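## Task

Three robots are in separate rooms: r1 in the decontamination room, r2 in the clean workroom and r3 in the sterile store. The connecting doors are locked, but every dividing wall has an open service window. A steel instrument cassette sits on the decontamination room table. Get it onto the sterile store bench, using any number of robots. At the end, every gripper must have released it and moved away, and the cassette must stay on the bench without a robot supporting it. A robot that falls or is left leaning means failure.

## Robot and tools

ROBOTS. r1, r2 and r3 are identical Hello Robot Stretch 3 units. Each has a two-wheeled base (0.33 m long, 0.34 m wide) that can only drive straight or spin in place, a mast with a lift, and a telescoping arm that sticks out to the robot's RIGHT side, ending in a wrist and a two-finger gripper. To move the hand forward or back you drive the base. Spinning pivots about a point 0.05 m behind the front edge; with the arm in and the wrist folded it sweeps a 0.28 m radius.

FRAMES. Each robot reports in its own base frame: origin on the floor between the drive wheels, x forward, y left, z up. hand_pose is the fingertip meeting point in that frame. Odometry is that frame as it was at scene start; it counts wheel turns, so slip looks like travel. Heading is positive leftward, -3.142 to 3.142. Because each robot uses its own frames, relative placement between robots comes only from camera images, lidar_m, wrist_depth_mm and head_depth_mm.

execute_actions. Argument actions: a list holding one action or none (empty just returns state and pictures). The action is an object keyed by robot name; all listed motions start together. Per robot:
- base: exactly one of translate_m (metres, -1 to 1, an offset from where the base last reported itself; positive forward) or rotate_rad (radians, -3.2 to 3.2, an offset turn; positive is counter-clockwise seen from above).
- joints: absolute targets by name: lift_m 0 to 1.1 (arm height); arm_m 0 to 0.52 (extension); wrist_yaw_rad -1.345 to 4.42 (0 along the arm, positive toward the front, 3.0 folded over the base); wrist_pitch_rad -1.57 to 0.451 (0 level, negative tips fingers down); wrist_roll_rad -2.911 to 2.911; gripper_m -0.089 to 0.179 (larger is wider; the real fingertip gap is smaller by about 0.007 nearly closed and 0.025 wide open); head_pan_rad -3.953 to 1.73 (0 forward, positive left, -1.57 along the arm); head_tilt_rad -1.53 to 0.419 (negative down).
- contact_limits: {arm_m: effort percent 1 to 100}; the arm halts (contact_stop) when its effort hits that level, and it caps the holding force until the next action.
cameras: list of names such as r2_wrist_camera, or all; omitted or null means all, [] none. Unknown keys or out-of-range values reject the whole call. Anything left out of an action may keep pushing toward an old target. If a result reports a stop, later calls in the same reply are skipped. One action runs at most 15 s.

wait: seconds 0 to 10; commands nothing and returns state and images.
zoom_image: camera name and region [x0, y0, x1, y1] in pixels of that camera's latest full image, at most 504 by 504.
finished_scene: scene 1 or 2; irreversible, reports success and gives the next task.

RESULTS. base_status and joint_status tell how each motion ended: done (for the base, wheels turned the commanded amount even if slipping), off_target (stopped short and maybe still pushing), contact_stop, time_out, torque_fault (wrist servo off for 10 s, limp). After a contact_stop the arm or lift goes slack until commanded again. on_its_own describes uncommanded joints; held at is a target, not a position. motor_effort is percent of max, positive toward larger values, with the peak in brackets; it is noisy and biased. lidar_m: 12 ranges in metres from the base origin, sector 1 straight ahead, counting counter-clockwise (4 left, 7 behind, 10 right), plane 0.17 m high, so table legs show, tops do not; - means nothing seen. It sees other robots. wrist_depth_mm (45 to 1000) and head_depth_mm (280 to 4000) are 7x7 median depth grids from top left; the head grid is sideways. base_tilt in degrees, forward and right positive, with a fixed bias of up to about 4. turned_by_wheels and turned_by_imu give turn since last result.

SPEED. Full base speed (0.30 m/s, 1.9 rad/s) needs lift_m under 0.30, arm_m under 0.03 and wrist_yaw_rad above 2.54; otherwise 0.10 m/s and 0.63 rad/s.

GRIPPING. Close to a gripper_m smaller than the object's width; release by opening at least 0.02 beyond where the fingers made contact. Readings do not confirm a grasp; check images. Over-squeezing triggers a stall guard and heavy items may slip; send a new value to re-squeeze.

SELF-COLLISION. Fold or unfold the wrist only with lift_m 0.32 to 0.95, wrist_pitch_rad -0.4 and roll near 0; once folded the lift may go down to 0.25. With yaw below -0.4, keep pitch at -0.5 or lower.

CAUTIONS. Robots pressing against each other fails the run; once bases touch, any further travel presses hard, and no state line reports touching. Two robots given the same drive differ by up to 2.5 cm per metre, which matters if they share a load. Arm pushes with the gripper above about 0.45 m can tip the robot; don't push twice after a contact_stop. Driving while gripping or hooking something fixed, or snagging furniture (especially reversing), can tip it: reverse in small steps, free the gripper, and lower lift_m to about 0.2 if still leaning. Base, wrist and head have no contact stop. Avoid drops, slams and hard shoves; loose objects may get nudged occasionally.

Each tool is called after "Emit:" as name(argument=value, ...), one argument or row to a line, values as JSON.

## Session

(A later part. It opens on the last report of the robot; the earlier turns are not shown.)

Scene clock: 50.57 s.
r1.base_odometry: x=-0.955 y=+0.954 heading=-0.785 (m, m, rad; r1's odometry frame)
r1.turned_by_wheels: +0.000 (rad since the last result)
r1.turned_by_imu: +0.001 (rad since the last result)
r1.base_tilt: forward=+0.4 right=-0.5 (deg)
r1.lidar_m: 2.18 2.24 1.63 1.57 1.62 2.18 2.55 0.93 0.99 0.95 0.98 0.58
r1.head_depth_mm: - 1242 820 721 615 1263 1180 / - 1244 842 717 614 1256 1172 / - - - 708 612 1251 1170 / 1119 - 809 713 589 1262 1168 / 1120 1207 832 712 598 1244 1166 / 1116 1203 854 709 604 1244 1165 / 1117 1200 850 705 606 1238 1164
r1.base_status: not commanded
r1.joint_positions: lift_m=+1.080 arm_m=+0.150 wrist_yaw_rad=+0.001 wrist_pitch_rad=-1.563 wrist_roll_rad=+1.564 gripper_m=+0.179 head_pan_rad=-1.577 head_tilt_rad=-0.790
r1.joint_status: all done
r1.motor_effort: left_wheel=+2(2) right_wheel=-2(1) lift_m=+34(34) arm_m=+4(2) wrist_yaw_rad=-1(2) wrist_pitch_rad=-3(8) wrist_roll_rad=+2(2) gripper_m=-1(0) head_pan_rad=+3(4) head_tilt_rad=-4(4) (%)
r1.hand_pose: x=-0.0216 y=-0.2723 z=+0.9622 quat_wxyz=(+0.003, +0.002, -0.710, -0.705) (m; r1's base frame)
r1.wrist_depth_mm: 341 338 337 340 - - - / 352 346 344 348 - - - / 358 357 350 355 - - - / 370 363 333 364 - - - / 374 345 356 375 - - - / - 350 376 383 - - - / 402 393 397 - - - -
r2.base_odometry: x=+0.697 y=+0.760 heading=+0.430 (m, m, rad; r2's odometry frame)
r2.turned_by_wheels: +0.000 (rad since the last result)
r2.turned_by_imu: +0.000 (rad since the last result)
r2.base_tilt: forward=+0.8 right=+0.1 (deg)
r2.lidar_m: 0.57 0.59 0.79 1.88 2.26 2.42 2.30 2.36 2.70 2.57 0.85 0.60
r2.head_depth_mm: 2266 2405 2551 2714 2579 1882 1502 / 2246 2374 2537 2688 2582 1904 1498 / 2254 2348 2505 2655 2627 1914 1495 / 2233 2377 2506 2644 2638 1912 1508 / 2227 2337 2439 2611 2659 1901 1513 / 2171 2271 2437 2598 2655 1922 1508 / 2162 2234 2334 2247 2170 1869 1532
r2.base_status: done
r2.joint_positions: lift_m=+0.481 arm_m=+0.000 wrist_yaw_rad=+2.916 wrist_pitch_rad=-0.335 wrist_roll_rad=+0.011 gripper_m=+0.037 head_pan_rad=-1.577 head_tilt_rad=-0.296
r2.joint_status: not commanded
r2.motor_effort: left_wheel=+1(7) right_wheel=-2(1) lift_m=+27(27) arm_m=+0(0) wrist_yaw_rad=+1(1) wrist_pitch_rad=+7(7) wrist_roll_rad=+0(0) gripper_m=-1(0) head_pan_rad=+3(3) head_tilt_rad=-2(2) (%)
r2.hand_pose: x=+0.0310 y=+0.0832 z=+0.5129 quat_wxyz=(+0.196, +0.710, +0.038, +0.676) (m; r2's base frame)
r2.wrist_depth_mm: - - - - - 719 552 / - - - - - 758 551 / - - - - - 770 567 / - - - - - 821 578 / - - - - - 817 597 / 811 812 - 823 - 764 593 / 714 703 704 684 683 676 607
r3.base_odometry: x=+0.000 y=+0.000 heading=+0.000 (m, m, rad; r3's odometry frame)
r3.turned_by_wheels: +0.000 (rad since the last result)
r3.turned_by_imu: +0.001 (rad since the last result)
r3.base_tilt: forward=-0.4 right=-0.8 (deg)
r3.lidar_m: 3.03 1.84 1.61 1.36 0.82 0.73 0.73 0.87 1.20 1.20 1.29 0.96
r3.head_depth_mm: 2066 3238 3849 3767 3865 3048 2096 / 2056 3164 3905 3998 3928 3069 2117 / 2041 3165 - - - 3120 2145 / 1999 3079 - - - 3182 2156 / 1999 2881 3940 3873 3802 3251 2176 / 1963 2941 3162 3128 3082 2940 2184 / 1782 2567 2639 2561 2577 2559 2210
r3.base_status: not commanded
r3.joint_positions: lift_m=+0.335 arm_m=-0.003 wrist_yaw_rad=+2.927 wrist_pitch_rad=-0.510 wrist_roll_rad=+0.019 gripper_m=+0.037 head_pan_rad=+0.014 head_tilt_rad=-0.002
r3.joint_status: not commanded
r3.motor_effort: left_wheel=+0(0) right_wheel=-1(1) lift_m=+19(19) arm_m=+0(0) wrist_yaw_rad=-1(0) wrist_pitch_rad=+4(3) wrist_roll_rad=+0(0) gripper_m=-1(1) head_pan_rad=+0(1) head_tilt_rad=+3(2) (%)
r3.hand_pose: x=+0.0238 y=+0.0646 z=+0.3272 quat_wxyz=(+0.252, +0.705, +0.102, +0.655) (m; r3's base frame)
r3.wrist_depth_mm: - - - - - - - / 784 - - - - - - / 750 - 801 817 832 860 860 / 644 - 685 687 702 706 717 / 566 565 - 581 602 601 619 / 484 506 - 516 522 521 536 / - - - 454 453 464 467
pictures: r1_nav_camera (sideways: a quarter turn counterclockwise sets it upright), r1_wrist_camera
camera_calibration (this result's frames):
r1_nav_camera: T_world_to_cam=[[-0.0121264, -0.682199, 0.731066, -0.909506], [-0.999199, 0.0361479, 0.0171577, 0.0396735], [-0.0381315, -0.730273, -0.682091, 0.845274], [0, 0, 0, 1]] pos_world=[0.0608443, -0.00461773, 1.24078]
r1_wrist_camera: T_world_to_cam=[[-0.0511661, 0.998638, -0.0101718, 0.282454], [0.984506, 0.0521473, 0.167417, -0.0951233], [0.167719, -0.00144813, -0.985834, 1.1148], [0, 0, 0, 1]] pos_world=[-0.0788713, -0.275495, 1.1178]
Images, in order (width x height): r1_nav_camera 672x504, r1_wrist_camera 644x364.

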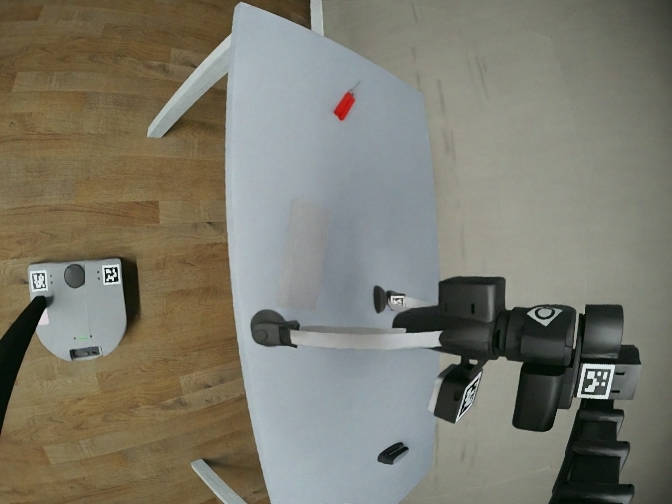

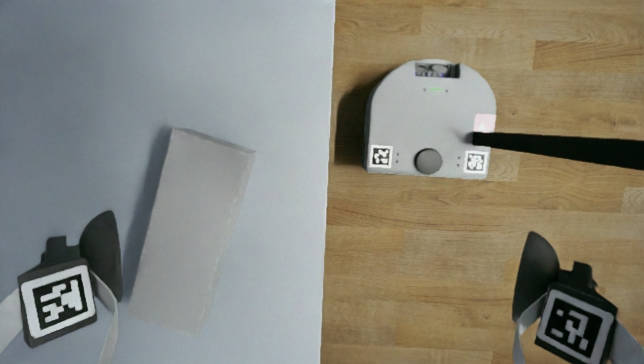

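Emit:
execute_actions(
  actions=[
    {"r1":{"base":{"translate_m":0.045},"joints":{"arm_m":0.28}},"r2":{"base":{"rotate_rad":1.57}}},
  ],
  cameras=[],
)

Emit:
execute_actions(
  actions=[
    {"r1":{"joints":{"lift_m":0.91}}},
  ],
  cameras=[],
)

Emit:
execute_actions(
  actions=[
    {"r1":{"joints":{"gripper_m":0.03}}},
  ],
  cameras=[],
)

Emit:
execute_actions(
  actions=[
    {"r1":{"joints":{"lift_m":1.08,"arm_m":0.0}}},
  ],
  cameras=["r1_wrist_camera","r2_nav_camera"],
)

Scene clock: 59.87 s.
r1.base_odometry: x=-0.923 y=+0.922 heading=-0.785 (m, m, rad; r1's odometry frame)
r1.turned_by_wheels: +0.000 (rad since the last result)
r1.turned_by_imu: +0.001 (rad since the last result)
r1.base_tilt: forward=+0.3 right=-0.5 (deg)
r1.lidar_m: 2.14 2.20 1.63 1.56 1.61 2.18 2.60 0.97 0.99 0.95 0.98 0.55
r1.head_depth_mm: 1102 1053 866 720 616 1256 1178 / 1091 1044 865 718 614 1250 1178 / - 1040 860 717 588 1250 1172 / - 1033 856 713 598 1249 1167 / 1120 1208 854 713 598 1247 1166 / 1121 1207 851 709 607 1242 1164 / 1117 1201 851 706 606 1240 1161
r1.base_status: done
r1.joint_positions: lift_m=+1.080 arm_m=+0.280 wrist_yaw_rad=+0.000 wrist_pitch_rad=-1.564 wrist_roll_rad=+1.565 gripper_m=+0.179 head_pan_rad=-1.577 head_tilt_rad=-0.790
r1.joint_status: all done
r1.motor_effort: left_wheel=+3(6) right_wheel=-2(3) lift_m=+34(34) arm_m=+4(6) wrist_yaw_rad=+0(1) wrist_pitch_rad=-3(3) wrist_roll_rad=+2(2) gripper_m=-1(0) head_pan_rad=+3(3) head_tilt_rad=-4(4) (%)
r1.hand_pose: x=-0.0215 y=-0.4021 z=+0.9622 quat_wxyz=(+0.002, +0.002, -0.709, -0.705) (m; r1's base frame)
r1.wrist_depth_mm: 340 339 337 334 333 - - / 346 350 346 339 339 - - / 360 358 356 322 347 - - / 366 366 366 330 355 - - / 374 372 374 341 366 - - / - 385 379 372 376 - - / 405 394 398 387 389 - -
r2.base_odometry: x=+0.697 y=+0.760 heading=+2.000 (m, m, rad; r2's odometry frame)
r2.turned_by_wheels: +1.570 (rad since the last result)
r2.turned_by_imu: +1.595 (rad since the last result)
r2.base_tilt: forward=+0.7 right=+0.1 (deg)
r2.lidar_m: 1.94 2.27 2.41 2.30 2.37 2.69 2.57 0.84 0.60 0.58 0.59 0.79
r2.head_depth_mm: 3098 3321 3491 3647 881 642 525 / 3113 3263 3428 3369 885 644 525 / 3110 3229 3363 3595 887 649 526 / 3063 3169 3356 3580 892 651 513 / 3055 3181 3102 3536 898 654 514 / 3039 3180 3294 3345 2659 655 516 / 3025 3119 3387 3488 2666 658 519
r2.base_status: done
r2.joint_positions: lift_m=+0.481 arm_m=+0.000 wrist_yaw_rad=+2.916 wrist_pitch_rad=-0.335 wrist_roll_rad=+0.011 gripper_m=+0.037 head_pan_rad=-1.577 head_tilt_rad=-0.296
r2.joint_status: not commanded
r2.motor_effort: left_wheel=-1(6) right_wheel=+1(3) lift_m=+27(27) arm_m=+0(0) wrist_yaw_rad=+1(0) wrist_pitch_rad=+8(8) wrist_roll_rad=+0(0) gripper_m=+0(1) head_pan_rad=+3(3) head_tilt_rad=-2(2) (%)
r2.hand_pose: x=+0.0310 y=+0.0832 z=+0.5129 quat_wxyz=(+0.196, +0.710, +0.038, +0.676) (m; r2's base frame)
r2.wrist_depth_mm: - - - - - - - / - - - - - - - / - - - - - - - / - - - - - - - / - - - 979 - 994 992 / 826 822 - 793 - 816 810 / 724 708 694 710 694 675 686
r3.base_odometry: x=+0.000 y=+0.000 heading=+0.000 (m, m, rad; r3's odometry frame)
r3.turned_by_wheels: +0.000 (rad since the last result)
r3.turned_by_imu: +0.001 (rad since the last result)
r3.base_tilt: forward=-0.4 right=-0.7 (deg)
r3.lidar_m: 3.03 1.84 1.60 1.36 0.82 0.73 0.73 0.87 1.20 1.21 1.30 0.96
r3.head_depth_mm: 2065 3237 3768 3769 3832 3041 2099 / 2022 3219 3940 - 3941 3068 2127 / 2040 3143 - - - 3161 2151 / 2018 3139 - - - 3187 2156 / 1993 2839 3985 3941 3877 3194 2164 / 1982 2941 3136 3133 3061 2894 2166 / 1774 2518 2617 2641 2611 2579 2193
r3.base_status: not commanded
r3.joint_positions: lift_m=+0.335 arm_m=-0.003 wrist_yaw_rad=+2.927 wrist_pitch_rad=-0.510 wrist_roll_rad=+0.019 gripper_m=+0.037 head_pan_rad=+0.014 head_tilt_rad=-0.002
r3.joint_status: not commanded
r3.motor_effort: left_wheel=+0(1) right_wheel=-1(1) lift_m=+19(19) arm_m=+0(0) wrist_yaw_rad=+1(0) wrist_pitch_rad=+4(3) wrist_roll_rad=+0(0) gripper_m=+0(0) head_pan_rad=+0(1) head_tilt_rad=+3(3) (%)
r3.hand_pose: x=+0.0238 y=+0.0646 z=+0.3272 quat_wxyz=(+0.252, +0.705, +0.102, +0.655) (m; r3's base frame)
r3.wrist_depth_mm: - - - - - - - / 774 - - - - - - / 761 - 805 822 839 859 888 / 658 - 688 693 703 700 722 / 572 572 - 586 589 601 616 / 490 516 - 518 517 520 535 / - - - 461 455 470 471
pictures: none
No camera images: the call's "cameras" was empty. Leave "cameras" out to get every camera's image.

Scene clock: 62.23 s.
r1.base_odometry: x=-0.923 y=+0.922 heading=-0.785 (m, m, rad; r1's odometry frame)
r1.turned_by_wheels: +0.000 (rad since the last result)
r1.turned_by_imu: +0.000 (rad since the last result)
r1.base_tilt: forward=+0.4 right=-0.5 (deg)
r1.lidar_m: 2.14 2.21 1.63 1.56 1.62 2.19 2.60 0.97 0.99 0.95 0.98 0.55
r1.head_depth_mm: 1123 - - 711 603 1254 1175 / 1104 - 839 702 615 1255 1177 / 1099 - - 699 588 1254 1172 / 1123 1206 - 697 597 1247 1169 / 1118 1206 856 711 597 1249 1165 / 1119 1207 851 708 608 1244 1160 / 1120 1203 848 706 606 1238 1160
r1.base_status: not commanded
r1.joint_positions: lift_m=+0.910 arm_m=+0.280 wrist_yaw_rad=+0.000 wrist_pitch_rad=-1.564 wrist_roll_rad=+1.565 gripper_m=+0.179 head_pan_rad=-1.577 head_tilt_rad=-0.790
r1.joint_status: all done
r1.motor_effort: left_wheel=+3(2) right_wheel=-1(2) lift_m=+28(28) arm_m=+4(4) wrist_yaw_rad=+0(0) wrist_pitch_rad=-3(3) wrist_roll_rad=+2(2) gripper_m=+0(0) head_pan_rad=+3(3) head_tilt_rad=-3(3) (%)
r1.hand_pose: x=-0.0215 y=-0.4021 z=+0.7924 quat_wxyz=(+0.002, +0.002, -0.709, -0.705) (m; r1's base frame)
r1.wrist_depth_mm: 179 177 177 175 174 172 855 / 183 181 180 149 176 177 890 / 188 186 185 152 153 182 926 / 194 192 189 157 157 184 922 / 197 195 193 160 189 191 963 / - 203 167 165 197 196 - / 211 208 172 169 201 202 -
r2.base_odometry: x=+0.697 y=+0.760 heading=+2.000 (m, m, rad; r2's odometry frame)
r2.turned_by_wheels: +0.000 (rad since the last result)
r2.turned_by_imu: +0.000 (rad since the last result)
r2.base_tilt: forward=+0.8 right=+0.2 (deg)
r2.lidar_m: 1.94 2.27 2.41 2.30 2.37 2.69 2.57 0.84 0.60 0.58 0.59 0.80
r2.head_depth_mm: 3104 3309 3475 3689 879 644 524 / 3114 3269 3417 3368 883 645 525 / 3038 3274 3367 3548 889 648 527 / 3061 3230 3291 3491 892 650 513 / 3033 3203 3132 3511 897 654 515 / 3011 3203 3343 3369 2642 656 516 / 2980 3153 3330 3509 2660 659 517
r2.base_status: not commanded
r2.joint_positions: lift_m=+0.481 arm_m=+0.000 wrist_yaw_rad=+2.916 wrist_pitch_rad=-0.335 wrist_roll_rad=+0.011 gripper_m=+0.037 head_pan_rad=-1.577 head_tilt_rad=-0.296
r2.joint_status: not commanded
r2.motor_effort: left_wheel=-2(1) right_wheel=+2(1) lift_m=+27(27) arm_m=+0(0) wrist_yaw_rad=+1(1) wrist_pitch_rad=+7(7) wrist_roll_rad=+0(0) gripper_m=+0(0) head_pan_rad=+3(3) head_tilt_rad=-2(2) (%)
r2.hand_pose: x=+0.0310 y=+0.0832 z=+0.5129 quat_wxyz=(+0.196, +0.710, +0.038, +0.676) (m; r2's base frame)
r2.wrist_depth_mm: - - - - - - - / - - - - - - - / - - - - - - - / - - - - - - - / - - - - - - 984 / 803 831 - 804 - 806 818 / 711 699 696 686 691 696 676
r3.base_odometry: x=+0.000 y=+0.000 heading=+0.000 (m, m, rad; r3's odometry frame)
r3.turned_by_wheels: +0.000 (rad since the last result)
r3.turned_by_imu: +0.000 (rad since the last result)
r3.base_tilt: forward=-0.4 right=-0.7 (deg)
r3.lidar_m: 3.03 1.84 1.61 1.36 0.82 0.73 0.73 0.87 1.20 1.20 1.30 0.96
r3.head_depth_mm: 2058 3228 3803 3763 3830 3051 2082 / 2053 3189 3926 3841 3907 3098 2085 / 2030 3166 - - - 3084 2145 / 2015 3115 - - - 3230 2179 / 1980 2867 - 3923 3931 3191 2173 / 1976 2974 3157 3097 3069 2942 2210 / 1782 2563 2609 2564 2589 2550 2197
r3.base_status: not commanded
r3.joint_positions: lift_m=+0.335 arm_m=-0.003 wrist_yaw_rad=+2.927 wrist_pitch_rad=-0.510 wrist_roll_rad=+0.019 gripper_m=+0.037 head_pan_rad=+0.014 head_tilt_rad=-0.002
r3.joint_status: not commanded
r3.motor_effort: left_wheel=+0(0) right_wheel=-1(1) lift_m=+19(19) arm_m=+0(0) wrist_yaw_rad=+1(0) wrist_pitch_rad=+4(4) wrist_roll_rad=+0(0) gripper_m=+0(1) head_pan_rad=+0(1) head_tilt_rad=+2(2) (%)
r3.hand_pose: x=+0.0238 y=+0.0646 z=+0.3272 quat_wxyz=(+0.252, +0.705, +0.102, +0.655) (m; r3's base frame)
r3.wrist_depth_mm: - - - - - - - / 792 - - - - - - / 764 - 788 827 818 862 865 / 652 - 690 691 689 689 731 / 567 564 - 581 596 611 606 / 501 505 - 514 523 524 530 / - - - 453 464 469 462
pictures: none
No camera images: the call's "cameras" was empty. Leave "cameras" out to get every camera's image.

Scene clock: 64.20 s.
r1.base_odometry: x=-0.923 y=+0.922 heading=-0.785 (m, m, rad; r1's odometry frame)
r1.turned_by_wheels: +0.000 (rad since the last result)
r1.turned_by_imu: +0.000 (rad since the last result)
r1.base_tilt: forward=+0.4 right=-0.4 (deg)
r1.lidar_m: 2.14 2.21 1.63 1.57 1.62 2.19 2.60 0.97 0.99 0.95 0.98 0.55
r1.head_depth_mm: 1123 - - 712 603 1255 1174 / 1101 - 840 702 602 1255 1172 / 1100 - - 699 589 1252 1168 / 1118 1208 - 703 597 1252 1170 / 1120 1204 855 711 597 1248 1166 / 1118 1204 851 710 607 1239 1164 / 1117 1203 849 709 606 1235 1161
r1.base_status: not commanded
r1.joint_positions: lift_m=+0.910 arm_m=+0.280 wrist_yaw_rad=-0.002 wrist_pitch_rad=-1.563 wrist_roll_rad=+1.572 gripper_m=+0.031 head_pan_rad=-1.577 head_tilt_rad=-0.790
r1.joint_status: all done
r1.motor_effort: left_wheel=+2(2) right_wheel=-1(2) lift_m=+28(28) arm_m=+4(4) wrist_yaw_rad=+1(1) wrist_pitch_rad=-3(6) wrist_roll_rad=-1(2) gripper_m=-21(97) head_pan_rad=+3(3) head_tilt_rad=-4(3) (%)
r1.hand_pose: x=-0.0215 y=-0.4024 z=+0.7924 quat_wxyz=(-0.001, -0.001, -0.710, -0.704) (m; r1's base frame)
r1.wrist_depth_mm: 179 178 176 175 174 173 864 / 183 182 181 149 177 177 886 / 189 187 185 152 153 181 893 / 192 190 189 156 157 186 928 / 200 198 163 160 161 190 958 / 204 203 166 165 164 195 - / 212 209 173 169 205 201 -
r2.base_odometry: x=+0.697 y=+0.760 heading=+2.000 (m, m, rad; r2's odometry frame)
r2.turned_by_wheels: +0.000 (rad since the last result)
r2.turned_by_imu: +0.000 (rad since the last result)
r2.base_tilt: forward=+0.8 right=+0.1 (deg)
r2.lidar_m: 1.94 2.27 2.40 2.30 2.37 2.69 2.57 0.84 0.60 0.58 0.59 0.79
r2.head_depth_mm: 3132 3275 3512 3642 880 642 524 / 3084 3274 3406 3336 884 645 525 / 3116 3246 3351 3557 892 648 526 / 3076 3185 3333 3521 893 650 513 / 3028 3151 3117 3486 899 654 514 / 3011 3162 3308 3344 2688 658 516 / 2984 3163 3344 3508 2641 659 518
r2.base_status: not commanded
r2.joint_positions: lift_m=+0.481 arm_m=+0.000 wrist_yaw_rad=+2.916 wrist_pitch_rad=-0.335 wrist_roll_rad=+0.011 gripper_m=+0.037 head_pan_rad=-1.577 head_tilt_rad=-0.296
r2.joint_status: not commanded
r2.motor_effort: left_wheel=-1(2) right_wheel=+1(1) lift_m=+28(27) arm_m=-1(0) wrist_yaw_rad=+1(0) wrist_pitch_rad=+7(7) wrist_roll_rad=+0(0) gripper_m=-1(0) head_pan_rad=+2(3) head_tilt_rad=-2(3) (%)
r2.hand_pose: x=+0.0310 y=+0.0832 z=+0.5129 quat_wxyz=(+0.196, +0.710, +0.038, +0.676) (m; r2's base frame)
r2.wrist_depth_mm: - - - - - - - / - - - - - - - / - - - - - - - / - - - - - - - / - - - - - 999 - / 835 826 - 809 - 808 810 / 702 706 705 702 689 682 677
r3.base_odometry: x=+0.000 y=+0.000 heading=+0.000 (m, m, rad; r3's odometry frame)
r3.turned_by_wheels: +0.000 (rad since the last result)
r3.turned_by_imu: +0.000 (rad since the last result)
r3.base_tilt: forward=-0.6 right=-0.8 (deg)
r3.lidar_m: 3.02 1.84 1.61 1.36 0.82 0.73 0.73 0.86 1.20 1.20 1.29 0.97
r3.head_depth_mm: 2068 3222 3840 3864 3779 3037 2100 / 2047 3210 3926 3937 3937 3043 2122 / 2071 3165 - - - 3136 2127 / 2030 3112 - - - 3230 2177 / 1991 2874 - 3895 3822 3209 2179 / 1973 2925 3178 3117 3106 2934 2185 / 1783 2582 2619 2608 2573 2516 2198
r3.base_status: not commanded
r3.joint_positions: lift_m=+0.335 arm_m=-0.003 wrist_yaw_rad=+2.927 wrist_pitch_rad=-0.510 wrist_roll_rad=+0.019 gripper_m=+0.037 head_pan_rad=+0.014 head_tilt_rad=-0.002
r3.joint_status: not commanded
r3.motor_effort: left_wheel=+0(1) right_wheel=-1(1) lift_m=+19(19) arm_m=+0(0) wrist_yaw_rad=+1(0) wrist_pitch_rad=+4(4) wrist_roll_rad=+0(0) gripper_m=+0(0) head_pan_rad=+0(0) head_tilt_rad=+3(2) (%)
r3.hand_pose: x=+0.0238 y=+0.0646 z=+0.3272 quat_wxyz=(+0.252, +0.705, +0.102, +0.655) (m; r3's base frame)
r3.wrist_depth_mm: - - - - - - - / 785 - - - - - - / 749 - 811 835 845 853 884 / 644 - 682 688 696 709 718 / 562 563 - 594 598 597 615 / 497 511 - 505 522 530 538 / - - - 456 461 464 473
pictures: none
No camera images: the call's "cameras" was empty. Leave "cameras" out to get every camera's image.

Scene clock: 67.47 s.
r1.base_odometry: x=-0.923 y=+0.922 heading=-0.785 (m, m, rad; r1's odometry frame)
r1.turned_by_wheels: +0.000 (rad since the last result)
r1.turned_by_imu: +0.000 (rad since the last result)
r1.base_tilt: forward=+0.4 right=-0.5 (deg)
r1.lidar_m: 2.14 2.21 1.63 1.57 1.61 2.19 2.60 0.97 0.99 0.95 0.98 0.55
r1.head_depth_mm: - - - - - 1276 1175 / - - - - - - 1174 / - - - - - - - / 1141 1225 - - - - 1171 / 1116 1202 855 739 - 1256 1162 / 1118 1205 853 710 613 1251 1161 / 1119 1204 849 706 606 1240 1160
r1.base_status: not commanded
r1.joint_positions: lift_m=+1.080 arm_m=+0.001 wrist_yaw_rad=+0.000 wrist_pitch_rad=-1.567 wrist_roll_rad=+1.572 gripper_m=+0.030 head_pan_rad=-1.577 head_tilt_rad=-0.790
r1.joint_status: all done
joint sent to its limit — the command would take r1.arm_m past its lower limit, so that joint was sent only as far as its limit.
r1.motor_effort: left_wheel=+3(2) right_wheel=-2(2) lift_m=+34(36) arm_m=-4(4) wrist_yaw_rad=+0(2) wrist_pitch_rad=-1(7) wrist_roll_rad=-1(1) gripper_m=-1(22) head_pan_rad=+3(3) head_tilt_rad=-3(3) (%)
r1.hand_pose: x=-0.0215 y=-0.1229 z=+0.9623 quat_wxyz=(+0.000, -0.001, -0.708, -0.706) (m; r1's base frame)
r1.wrist_depth_mm: 341 343 - - - - - / 347 348 - - - - - / 330 357 - - - - - / 339 361 - - - - - / 344 375 - - - - - / 390 385 - - - - - / 401 404 - - - - -
r2.base_odometry: x=+0.697 y=+0.760 heading=+2.000 (m, m, rad; r2's odometry frame)
r2.turned_by_wheels: +0.000 (rad since the last result)
r2.turned_by_imu: +0.000 (rad since the last result)
r2.base_tilt: forward=+0.9 right=+0.2 (deg)
r2.lidar_m: 1.94 2.27 2.42 2.30 2.37 2.68 2.56 0.84 0.60 0.58 0.59 0.79
r2.head_depth_mm: 3129 3301 3525 3613 878 643 524 / 3089 3271 3409 3382 882 646 525 / 3055 3266 3395 3593 891 648 527 / 3045 3158 3364 3599 895 650 513 / 3063 3114 3108 3505 898 653 515 / 2975 3190 3292 3395 2636 657 516 / 3016 3148 3320 3492 2670 660 518
r2.base_status: not commanded
r2.joint_positions: lift_m=+0.481 arm_m=+0.000 wrist_yaw_rad=+2.916 wrist_pitch_rad=-0.335 wrist_roll_rad=+0.011 gripper_m=+0.037 head_pan_rad=-1.577 head_tilt_rad=-0.296
r2.joint_status: not commanded
r2.motor_effort: left_wheel=-1(2) right_wheel=+1(1) lift_m=+27(27) arm_m=+0(0) wrist_yaw_rad=+0(1) wrist_pitch_rad=+8(8) wrist_roll_rad=+0(0) gripper_m=-1(1) head_pan_rad=+3(3) head_tilt_rad=-2(2) (%)
r2.hand_pose: x=+0.0310 y=+0.0832 z=+0.5129 quat_wxyz=(+0.196, +0.710, +0.038, +0.676) (m; r2's base frame)
r2.wrist_depth_mm: - - - - - - - / - - - - - - - / - - - - - - - / - - - - - - - / - - - - - - 978 / 811 842 - 830 - 810 805 / 692 691 705 680 689 697 697
r3.base_odometry: x=+0.000 y=+0.000 heading=+0.000 (m, m, rad; r3's odometry frame)
r3.turned_by_wheels: +0.000 (rad since the last result)
r3.turned_by_imu: +0.000 (rad since the last result)
r3.base_tilt: forward=-0.4 right=-0.7 (deg)
r3.lidar_m: 3.03 1.84 1.61 1.36 0.82 0.73 0.73 0.87 1.20 1.20 1.30 0.96
r3.head_depth_mm: 2075 3246 3761 3777 3850 3037 2092 / 2025 3198 3929 3955 - 3083 2121 / 2024 3206 - - - 3099 2125 / 2034 3080 - - - 3163 2133 / 2001 2874 - 3995 3870 3198 2160 / 1972 2941 3228 3150 3067 2943 2176 / 1798 2570 2629 2550 2571 2542 2228
r3.base_status: not commanded
r3.joint_positions: lift_m=+0.335 arm_m=-0.003 wrist_yaw_rad=+2.927 wrist_pitch_rad=-0.510 wrist_roll_rad=+0.019 gripper_m=+0.037 head_pan_rad=+0.014 head_tilt_rad=-0.002
r3.joint_status: not commanded
r3.motor_effort: left_wheel=+0(0) right_wheel=-1(1) lift_m=+19(19) arm_m=+0(0) wrist_yaw_rad=-1(1) wrist_pitch_rad=+4(3) wrist_roll_rad=+0(0) gripper_m=-1(1) head_pan_rad=+0(0) head_tilt_rad=+2(2) (%)
r3.hand_pose: x=+0.0238 y=+0.0646 z=+0.3272 quat_wxyz=(+0.252, +0.705, +0.102, +0.655) (m; r3's base frame)
r3.wrist_depth_mm: - - - - - - - / 770 - - - - - - / 755 - 824 838 863 847 884 / 657 - 693 696 703 704 709 / 563 567 - 586 592 604 615 / 495 518 - 515 524 519 528 / - - - 461 453 472 467
pictures: r1_wrist_camera, r2_nav_camera (sideways: a quarter turn counterclockwise sets it upright)
camera_calibration (this result's frames):
r1_wrist_camera: T_world_to_cam=[[-0.0427965, 0.999064, -0.00621514, 0.129703], [0.984899, 0.0432326, 0.167643, -0.104246], [0.167755, 0.00105324, -0.985828, 1.1154], [0, 0, 0, 1]] pos_world=[-0.078891, -0.126249, 1.11788]
r2_nav_camera: T_world_to_cam=[[-0.0370332, -0.240371, 0.969974, -1.21437], [-0.999191, 0.0241222, -0.0321709, 0.0992652], [-0.015665, -0.970381, -0.24107, 0.274951], [0, 0, 0, 1]] pos_world=[0.05852, -0.0274868, 1.24738]
Images, in order (width x height): r1_wrist_camera 644x364, r2_nav_camera 672x504.

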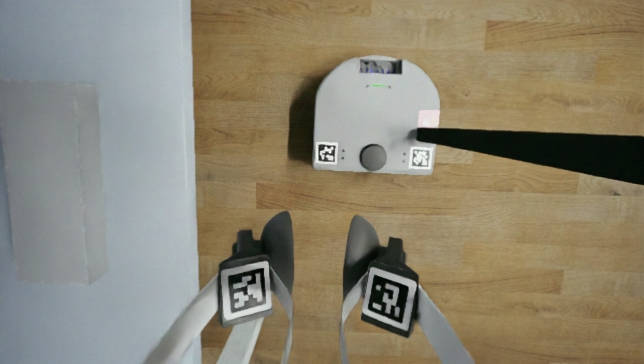

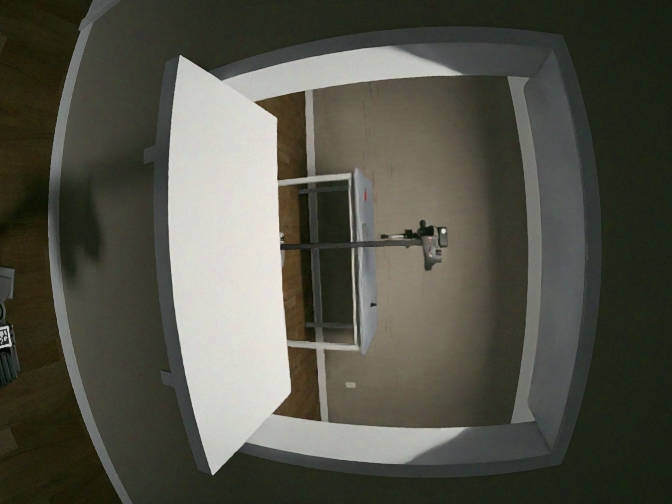

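Slipped; retry lower with a firmer grip.

Emit:
execute_actions(
  actions=[
    {"r1":{"joints":{"arm_m":0.265,"gripper_m":0.179}}},
  ],
  cameras=[],
)

Emit:
execute_actions(
  actions=[
    {"r1":{"joints":{"lift_m":0.89}}},
  ],
  cameras=[],
)

Emit:
execute_actions(
  actions=[
    {"r1":{"joints":{"gripper_m":-0.03}}},
  ],
  cameras=[],
)

Emit:
execute_actions(
  actions=[
    {"r1":{"joints":{"lift_m":1.08,"arm_m":0.0}}},
  ],
  cameras=["r1_wrist_camera"],
)

Scene clock: 75.33 s.
r1.base_odometry: x=-0.923 y=+0.922 heading=-0.785 (m, m, rad; r1's odometry frame)
r1.turned_by_wheels: +0.000 (rad since the last result)
r1.turned_by_imu: +0.000 (rad since the last result)
r1.base_tilt: forward=+0.4 right=-0.5 (deg)
r1.lidar_m: 2.13 2.20 1.63 1.57 1.62 2.19 2.60 0.97 0.99 0.95 0.98 0.55
r1.head_depth_mm: 1100 1050 866 722 615 1261 1174 / 1102 1046 863 717 602 1257 1173 / - 1043 862 717 590 1253 1171 / - 1021 856 730 590 1247 1172 / 1118 1203 855 712 591 1247 1166 / 1117 1206 850 710 596 1243 1163 / 1116 1204 850 707 606 1243 1160
r1.base_status: not commanded
r1.joint_positions: lift_m=+1.080 arm_m=+0.265 wrist_yaw_rad=+0.000 wrist_pitch_rad=-1.567 wrist_roll_rad=+1.572 gripper_m=+0.179 head_pan_rad=-1.577 head_tilt_rad=-0.790
r1.joint_status: all done
r1.motor_effort: left_wheel=+2(2) right_wheel=-2(1) lift_m=+34(34) arm_m=+4(3) wrist_yaw_rad=+0(0) wrist_pitch_rad=-2(2) wrist_roll_rad=-1(1) gripper_m=-1(90) head_pan_rad=+4(3) head_tilt_rad=-4(3) (%)
r1.hand_pose: x=-0.0215 y=-0.3864 z=+0.9622 quat_wxyz=(+0.000, -0.001, -0.708, -0.706) (m; r1's base frame)
r1.wrist_depth_mm: 340 339 336 333 334 - - / 353 345 345 337 342 - - / 358 356 351 321 347 - - / 367 371 364 330 362 - - / 377 374 374 337 370 - - / - 387 383 349 384 - - / 402 398 394 390 390 - -
r2.base_odometry: x=+0.697 y=+0.760 heading=+2.000 (m, m, rad; r2's odometry frame)
r2.turned_by_wheels: +0.000 (rad since the last result)
r2.turned_by_imu: +0.000 (rad since the last result)
r2.base_tilt: forward=+0.9 right=-0.1 (deg)
r2.lidar_m: 1.94 2.27 2.41 2.30 2.37 2.68 2.56 0.84 0.60 0.58 0.59 0.79
r2.head_depth_mm: 3154 3322 3470 3625 877 645 525 / 3076 3279 3410 3397 885 646 524 / 3113 3255 3381 3583 891 648 527 / 3047 3206 3346 3554 894 649 513 / 2996 3151 3163 3513 901 654 514 / 3010 3160 3355 3341 2654 656 517 / 2983 3191 3309 3499 2667 658 518
r2.base_status: not commanded
r2.joint_positions: lift_m=+0.481 arm_m=+0.000 wrist_yaw_rad=+2.916 wrist_pitch_rad=-0.335 wrist_roll_rad=+0.011 gripper_m=+0.037 head_pan_rad=-1.577 head_tilt_rad=-0.296
r2.joint_status: not commanded
r2.motor_effort: left_wheel=-2(2) right_wheel=+1(1) lift_m=+27(27) arm_m=+0(0) wrist_yaw_rad=+1(0) wrist_pitch_rad=+7(7) wrist_roll_rad=+0(0) gripper_m=+1(2) head_pan_rad=+3(3) head_tilt_rad=-2(2) (%)
r2.hand_pose: x=+0.0310 y=+0.0832 z=+0.5129 quat_wxyz=(+0.196, +0.710, +0.038, +0.676) (m; r2's base frame)
r2.wrist_depth_mm: - - - - - - - / - - - - - - - / - - - - - - - / - - - - - - - / - - - 992 - - 999 / 829 830 - 799 - 812 821 / 709 696 692 706 692 691 680
r3.base_odometry: x=+0.000 y=+0.000 heading=+0.000 (m, m, rad; r3's odometry frame)
r3.turned_by_wheels: +0.000 (rad since the last result)
r3.turned_by_imu: +0.001 (rad since the last result)
r3.base_tilt: forward=-0.6 right=-0.8 (deg)
r3.lidar_m: 3.03 1.84 1.60 1.36 0.82 0.73 0.73 0.87 1.20 1.20 1.30 0.96
r3.head_depth_mm: 2050 3279 3764 3747 3836 3069 2082 / 2045 3213 3857 3958 3984 3107 2117 / 2036 3123 - - - 3108 2132 / 2028 3092 - - - 3192 2187 / 1995 2866 - 3811 3864 3246 2154 / 1976 2940 3152 3075 3114 2906 2181 / 1786 2575 2613 2603 2558 2568 2198
r3.base_status: not commanded
r3.joint_positions: lift_m=+0.335 arm_m=-0.003 wrist_yaw_rad=+2.927 wrist_pitch_rad=-0.510 wrist_roll_rad=+0.019 gripper_m=+0.037 head_pan_rad=+0.014 head_tilt_rad=-0.002
r3.joint_status: not commanded
r3.motor_effort: left_wheel=+0(0) right_wheel=-1(1) lift_m=+18(19) arm_m=+0(0) wrist_yaw_rad=+0(1) wrist_pitch_rad=+3(3) wrist_roll_rad=+0(0) gripper_m=-1(1) head_pan_rad=+0(0) head_tilt_rad=+3(3) (%)
r3.hand_pose: x=+0.0238 y=+0.0646 z=+0.3272 quat_wxyz=(+0.252, +0.705, +0.102, +0.655) (m; r3's base frame)
r3.wrist_depth_mm: - - - - - - - / 796 - - - - - - / 763 - 812 805 838 866 864 / 659 - 687 687 711 721 735 / 566 568 - 593 581 601 620 / 496 514 - 523 523 521 531 / - - - 459 453 467 468
pictures: none
No camera images: the call's "cameras" was empty. Leave "cameras" out to get every camera's image.

Scene clock: 77.90 s.
r1.base_odometry: x=-0.923 y=+0.922 heading=-0.785 (m, m, rad; r1's odometry frame)
r1.turned_by_wheels: +0.000 (rad since the last result)
r1.turned_by_imu: +0.000 (rad since the last result)
r1.base_tilt: forward=+0.4 right=-0.5 (deg)
r1.lidar_m: 2.13 2.21 1.64 1.56 1.62 2.18 2.60 0.97 0.99 0.95 0.98 0.55
r1.head_depth_mm: 1121 1228 - 693 603 1257 1175 / 1124 - - 700 602 1251 1172 / 1123 - - 683 588 1248 1167 / 1122 1216 882 681 590 1258 1169 / 1116 1206 854 712 591 1250 1163 / 1116 1203 851 710 595 1247 1164 / 1115 1201 848 707 606 1238 1161
r1.base_status: not commanded
r1.joint_positions: lift_m=+0.890 arm_m=+0.265 wrist_yaw_rad=+0.000 wrist_pitch_rad=-1.567 wrist_roll_rad=+1.572 gripper_m=+0.179 head_pan_rad=-1.577 head_tilt_rad=-0.790
r1.joint_status: all done
r1.motor_effort: left_wheel=+2(2) right_wheel=-2(2) lift_m=+28(28) arm_m=+4(4) wrist_yaw_rad=-1(0) wrist_pitch_rad=-2(1) wrist_roll_rad=-1(1) gripper_m=+0(0) head_pan_rad=+3(3) head_tilt_rad=-4(4) (%)
r1.hand_pose: x=-0.0215 y=-0.3864 z=+0.7725 quat_wxyz=(+0.000, -0.001, -0.708, -0.706) (m; r1's base frame)
r1.wrist_depth_mm: 158 158 157 156 155 154 835 / 163 162 131 130 157 158 865 / 168 166 134 133 162 162 885 / 172 171 137 136 167 167 906 / 174 175 141 139 171 171 960 / - 180 145 143 175 175 949 / 187 185 148 147 181 180 -
r2.base_odometry: x=+0.697 y=+0.760 heading=+2.000 (m, m, rad; r2's odometry frame)
r2.turned_by_wheels: +0.000 (rad since the last result)
r2.turned_by_imu: +0.000 (rad since the last result)
r2.base_tilt: forward=+0.7 right=+0.0 (deg)
r2.lidar_m: 1.93 2.26 2.40 2.30 2.37 2.69 2.57 0.84 0.60 0.58 0.59 0.80
r2.head_depth_mm: 3139 3302 3521 3640 880 644 525 / 3100 3289 3403 3344 884 645 525 / 3063 3261 3393 3514 888 650 526 / 3076 3213 3305 3577 895 652 512 / 3036 3176 3123 3478 899 654 514 / 3016 3177 3309 3357 2668 657 515 / 2984 3155 3355 3495 2654 659 518
r2.base_status: not commanded
r2.joint_positions: lift_m=+0.481 arm_m=+0.000 wrist_yaw_rad=+2.916 wrist_pitch_rad=-0.335 wrist_roll_rad=+0.011 gripper_m=+0.037 head_pan_rad=-1.577 head_tilt_rad=-0.296
r2.joint_status: not commanded
r2.motor_effort: left_wheel=-2(2) right_wheel=+1(1) lift_m=+27(28) arm_m=+0(0) wrist_yaw_rad=+1(0) wrist_pitch_rad=+7(7) wrist_roll_rad=+0(0) gripper_m=+0(0) head_pan_rad=+3(3) head_tilt_rad=-2(2) (%)
r2.hand_pose: x=+0.0310 y=+0.0832 z=+0.5129 quat_wxyz=(+0.196, +0.710, +0.038, +0.676) (m; r2's base frame)
r2.wrist_depth_mm: - - - - - - - / - - - - - - - / - - - - - - - / - - - - - - - / - - - 984 - - 991 / 834 824 - 810 - 819 799 / 685 701 703 683 697 694 692
r3.base_odometry: x=+0.000 y=+0.000 heading=+0.000 (m, m, rad; r3's odometry frame)
r3.turned_by_wheels: +0.000 (rad since the last result)
r3.turned_by_imu: +0.000 (rad since the last result)
r3.base_tilt: forward=-0.4 right=-0.7 (deg)
r3.lidar_m: 3.03 1.83 1.61 1.36 0.82 0.73 0.73 0.86 1.20 1.20 1.29 0.96
r3.head_depth_mm: 2056 3258 3803 3864 3794 3019 2095 / 2046 3179 3871 3982 3933 3086 2118 / 2026 3155 - - - 3109 2146 / 2000 3092 - - - 3110 2145 / 1998 2850 - 3881 3895 3203 2172 / 1968 3006 3162 3094 3071 2947 2195 / 1775 2569 2622 2597 2549 2552 2210
r3.base_status: not commanded
r3.joint_positions: lift_m=+0.335 arm_m=-0.003 wrist_yaw_rad=+2.927 wrist_pitch_rad=-0.510 wrist_roll_rad=+0.019 gripper_m=+0.037 head_pan_rad=+0.014 head_tilt_rad=-0.002
r3.joint_status: not commanded
r3.motor_effort: left_wheel=-1(0) right_wheel=+0(1) lift_m=+19(19) arm_m=+0(0) wrist_yaw_rad=+1(1) wrist_pitch_rad=+4(4) wrist_roll_rad=+0(0) gripper_m=-1(1) head_pan_rad=+1(0) head_tilt_rad=+2(3) (%)
r3.hand_pose: x=+0.0238 y=+0.0646 z=+0.3272 quat_wxyz=(+0.252, +0.705, +0.102, +0.655) (m; r3's base frame)
r3.wrist_depth_mm: - - - - - - - / 778 - - - - - - / 750 - 820 828 835 838 880 / 661 - 669 687 707 706 702 / 567 573 - 583 597 605 604 / 501 517 - 509 515 517 528 / - - - 453 455 478 469
pictures: none
No camera images: the call's "cameras" was empty. Leave "cameras" out to get every camera's image.

Scene clock: 80.53 s.
r1.base_odometry: x=-0.923 y=+0.922 heading=-0.785 (m, m, rad; r1's odometry frame)
r1.turned_by_wheels: +0.000 (rad since the last result)
r1.turned_by_imu: +0.000 (rad since the last result)
r1.base_tilt: forward=+0.3 right=-0.6 (deg)
r1.lidar_m: 2.14 2.21 1.63 1.56 1.61 2.19 2.60 0.97 0.99 0.95 0.98 0.55
r1.head_depth_mm: 1120 1224 - 694 604 1255 1173 / 1122 - - 701 603 1255 1178 / 1123 - - 685 588 1249 1174 / 1120 1207 885 690 587 1247 1166 / 1120 1207 856 712 586 1247 1170 / 1116 1208 854 711 597 1247 1166 / 1117 1206 851 710 607 1242 1159
r1.base_status: not commanded
r1.joint_positions: lift_m=+0.891 arm_m=+0.265 wrist_yaw_rad=+0.000 wrist_pitch_rad=-1.585 wrist_roll_rad=+1.572 gripper_m=-0.027 head_pan_rad=-1.577 head_tilt_rad=-0.791
r1.joint_status: all done
r1.on_its_own: lift_m is at rest, and its effort (-3) is outside its rest range (+1 to +81)
r1.motor_effort: left_wheel=+1(3) right_wheel=+0(2) lift_m=-3(28) arm_m=+2(4) wrist_yaw_rad=+0(0) wrist_pitch_rad=+6(7) wrist_roll_rad=-1(1) gripper_m=-58(100) head_pan_rad=+3(3) head_tilt_rad=-3(4) (%)
r1.hand_pose: x=-0.0215 y=-0.3819 z=+0.7743 quat_wxyz=(+0.000, -0.001, -0.702, -0.712) (m; r1's base frame)
r1.wrist_depth_mm: 161 161 161 160 160 159 868 / 166 165 163 134 134 163 872 / 170 170 167 137 137 167 898 / 174 174 172 140 141 171 947 / 180 178 144 144 143 177 954 / 184 184 149 148 148 183 - / 190 189 153 152 185 188 -
r2.base_odometry: x=+0.697 y=+0.760 heading=+2.000 (m, m, rad; r2's odometry frame)
r2.turned_by_wheels: +0.000 (rad since the last result)
r2.turned_by_imu: +0.000 (rad since the last result)
r2.base_tilt: forward=+0.8 right=+0.3 (deg)
r2.lidar_m: 1.94 2.27 2.41 2.30 2.37 2.68 2.56 0.84 0.60 0.58 0.59 0.79
r2.head_depth_mm: 3103 3275 3521 3647 876 644 524 / 3099 3257 3421 3396 884 645 526 / 3088 3243 3379 3532 888 648 527 / 3063 3245 3302 3571 895 653 513 / 3024 3179 3104 3534 900 654 514 / 2998 3166 3350 3384 2642 658 517 / 3002 3148 3311 3534 2671 660 518
r2.base_status: not commanded
r2.joint_positions: lift_m=+0.481 arm_m=+0.000 wrist_yaw_rad=+2.916 wrist_pitch_rad=-0.335 wrist_roll_rad=+0.011 gripper_m=+0.037 head_pan_rad=-1.577 head_tilt_rad=-0.296
r2.joint_status: not commanded
r2.motor_effort: left_wheel=-1(2) right_wheel=+1(2) lift_m=+27(27) arm_m=+0(0) wrist_yaw_rad=+1(0) wrist_pitch_rad=+8(8) wrist_roll_rad=+0(0) gripper_m=+0(1) head_pan_rad=+3(3) head_tilt_rad=-2(2) (%)
r2.hand_pose: x=+0.0310 y=+0.0832 z=+0.5129 quat_wxyz=(+0.196, +0.710, +0.038, +0.676) (m; r2's base frame)
r2.wrist_depth_mm: - - - - - - - / - - - - - - - / - - - - - - - / - - - - - - - / - - - - - - - / 846 821 - 797 - 830 803 / 695 688 691 702 683 665 701
r3.base_odometry: x=+0.000 y=+0.000 heading=+0.000 (m, m, rad; r3's odometry frame)
r3.turned_by_wheels: +0.000 (rad since the last result)
r3.turned_by_imu: +0.000 (rad since the last result)
r3.base_tilt: forward=-0.6 right=-0.8 (deg)
r3.lidar_m: 3.03 1.83 1.61 1.36 0.82 0.73 0.73 0.86 1.20 1.20 1.29 0.96
r3.head_depth_mm: 2081 3281 3772 3799 3911 3007 2104 / 2028 3191 3835 3888 3948 3076 2109 / 2020 3130 - - - 3138 2145 / 1996 3131 - - - 3113 2154 / 2002 2832 3990 3899 3900 3205 2180 / 1970 2935 3124 3114 3083 2925 2169 / 1785 2543 2638 2599 2583 2510 2198
r3.base_status: not commanded
r3.joint_positions: lift_m=+0.335 arm_m=-0.003 wrist_yaw_rad=+2.927 wrist_pitch_rad=-0.510 wrist_roll_rad=+0.019 gripper_m=+0.037 head_pan_rad=+0.014 head_tilt_rad=-0.002
r3.joint_status: not commanded
r3.motor_effort: left_wheel=-1(0) right_wheel=-1(1) lift_m=+18(19) arm_m=+0(0) wrist_yaw_rad=+2(1) wrist_pitch_rad=+3(4) wrist_roll_rad=+0(0) gripper_m=-1(1) head_pan_rad=+0(0) head_tilt_rad=+3(2) (%)
r3.hand_pose: x=+0.0238 y=+0.0646 z=+0.3272 quat_wxyz=(+0.252, +0.705, +0.102, +0.655) (m; r3's base frame)
r3.wrist_depth_mm: - - - - - - - / 786 - - - - - - / 766 - 818 827 844 862 879 / 649 - 676 683 691 704 719 / 564 564 - 598 601 599 605 / 495 516 - 511 521 519 537 / - - - 453 453 462 472
pictures: none
No camera images: the call's "cameras" was empty. Leave "cameras" out to get every camera's image.

Scene clock: 83.70 s.
r1.base_odometry: x=-0.923 y=+0.922 heading=-0.785 (m, m, rad; r1's odometry frame)
r1.turned_by_wheels: +0.000 (rad since the last result)
r1.turned_by_imu: +0.000 (rad since the last result)
r1.base_tilt: forward=+0.4 right=-0.6 (deg)
r1.lidar_m: 2.13 2.21 1.63 1.56 1.62 2.19 2.60 0.97 0.99 0.95 0.98 0.55
r1.head_depth_mm: - - - - - 548 - / - - - - - - - / - - - - - - - / 1137 1230 - - - - - / 1118 1207 854 737 - 286 - / 1119 1204 851 708 614 294 - / 1115 1206 849 708 606 540 -
r1.base_status: not commanded
r1.joint_positions: lift_m=+1.080 arm_m=+0.001 wrist_yaw_rad=+0.000 wrist_pitch_rad=-1.564 wrist_roll_rad=+1.572 gripper_m=-0.011 head_pan_rad=-1.577 head_tilt_rad=-0.791
r1.joint_status: all done
joint sent to its limit — the command would take r1.arm_m past its lower limit, so that joint was sent only as far as its limit.
r1.on_its_own: gripper_m is held at -0.013, not at your -0.030, by its stall guard, which is still easing
r1.motor_effort: left_wheel=+2(6) right_wheel=-1(4) lift_m=+37(40) arm_m=-4(5) wrist_yaw_rad=+0(1) wrist_pitch_rad=-3(6) wrist_roll_rad=-1(1) gripper_m=-41(57) head_pan_rad=+3(3) head_tilt_rad=-3(3) (%)
r1.hand_pose: x=-0.0215 y=-0.1236 z=+0.9621 quat_wxyz=(+0.000, -0.001, -0.709, -0.705) (m; r1's base frame)
r1.wrist_depth_mm: 341 345 - - - - - / 348 344 118 117 116 - - / 362 355 122 120 120 - - / 367 365 127 124 125 - - / 384 381 130 128 129 - - / 392 383 133 133 133 - - / 395 396 141 138 - - -
r2.base_odometry: x=+0.697 y=+0.760 heading=+2.000 (m, m, rad; r2's odometry frame)
r2.turned_by_wheels: +0.000 (rad since the last result)
r2.turned_by_imu: +0.000 (rad since the last result)
r2.base_tilt: forward=+0.8 right=+0.0 (deg)
r2.lidar_m: 1.94 2.27 2.41 2.30 2.37 2.69 2.56 0.84 0.60 0.58 0.59 0.79
r2.head_depth_mm: 3138 3286 3467 3684 878 643 524 / 3086 3266 3422 3371 883 646 525 / 3059 3277 3454 3547 887 649 526 / 3041 3230 3349 3548 894 651 514 / 3053 3139 2707 3523 897 654 514 / 3040 3161 3294 3335 2640 656 518 / 2970 3177 3361 3485 2667 660 518
r2.base_status: not commanded
r2.joint_positions: lift_m=+0.481 arm_m=+0.000 wrist_yaw_rad=+2.916 wrist_pitch_rad=-0.335 wrist_roll_rad=+0.011 gripper_m=+0.037 head_pan_rad=-1.577 head_tilt_rad=-0.296
r2.joint_status: not commanded
r2.motor_effort: left_wheel=-2(1) right_wheel=+1(1) lift_m=+28(27) arm_m=+0(0) wrist_yaw_rad=+1(0) wrist_pitch_rad=+8(7) wrist_roll_rad=+0(0) gripper_m=+0(0) head_pan_rad=+3(3) head_tilt_rad=-2(2) (%)
r2.hand_pose: x=+0.0310 y=+0.0832 z=+0.5129 quat_wxyz=(+0.196, +0.710, +0.038, +0.676) (m; r2's base frame)
r2.wrist_depth_mm: - - - - - - - / - - - - - - - / - - - - - - - / - - - - - - - / - - - - - 977 - / 841 830 - 815 - 813 814 / 706 719 687 677 686 694 707
r3.base_odometry: x=+0.000 y=+0.000 heading=+0.000 (m, m, rad; r3's odometry frame)
r3.turned_by_wheels: +0.000 (rad since the last result)
r3.turned_by_imu: +0.000 (rad since the last result)
r3.base_tilt: forward=-0.4 right=-0.7 (deg)
r3.lidar_m: 3.04 1.84 1.61 1.35 0.82 0.73 0.73 0.86 1.20 1.20 1.29 0.97
r3.head_depth_mm: 2057 3228 3747 3913 3783 3047 2087 / 2038 3200 3920 3941 3936 3061 2115 / 2038 3149 - - - 3127 2121 / 2015 3098 - - - 3197 2165 / 1996 2869 3885 3936 3909 3213 2186 / 1979 2954 3170 3114 3080 2959 2197 / 1766 2610 2627 2575 2586 2556 2186
r3.base_status: not commanded
r3.joint_positions: lift_m=+0.335 arm_m=-0.003 wrist_yaw_rad=+2.927 wrist_pitch_rad=-0.510 wrist_roll_rad=+0.019 gripper_m=+0.037 head_pan_rad=+0.014 head_tilt_rad=-0.002
r3.joint_status: not commanded
r3.motor_effort: left_wheel=+0(0) right_wheel=-1(2) lift_m=+19(19) arm_m=+0(0) wrist_yaw_rad=+0(1) wrist_pitch_rad=+3(3) wrist_roll_rad=+0(0) gripper_m=-1(0) head_pan_rad=+0(0) head_tilt_rad=+2(3) (%)
r3.hand_pose: x=+0.0238 y=+0.0646 z=+0.3272 quat_wxyz=(+0.252, +0.705, +0.102, +0.655) (m; r3's base frame)
r3.wrist_depth_mm: - - - - - - - / 775 - - - - - - / 750 - 807 824 841 847 888 / 662 - 684 703 689 726 723 / 575 575 - 584 591 607 607 / 490 513 - 515 522 526 535 / - - - 457 452 465 466
pictures: r1_wrist_camera
camera_calibration (this result's frames):
r1_wrist_camera: T_world_to_cam=[[-0.0430505, 0.999032, -0.00905794, 0.133154], [0.984888, 0.0439598, 0.167519, -0.10397], [0.167755, -0.00170928, -0.985827, 1.11488], [0, 0, 0, 1]] pos_world=[-0.0788949, -0.126549, 1.1177]
Images, in order (width x height): r1_wrist_camera 644x364.

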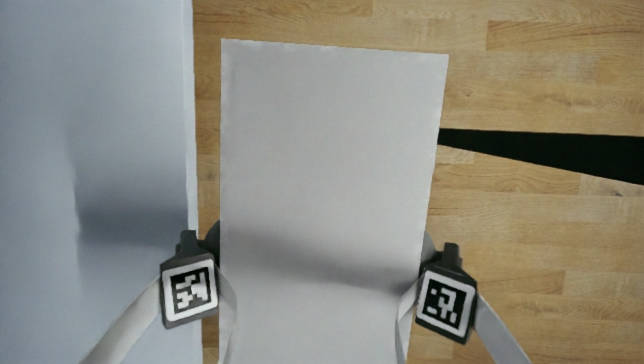

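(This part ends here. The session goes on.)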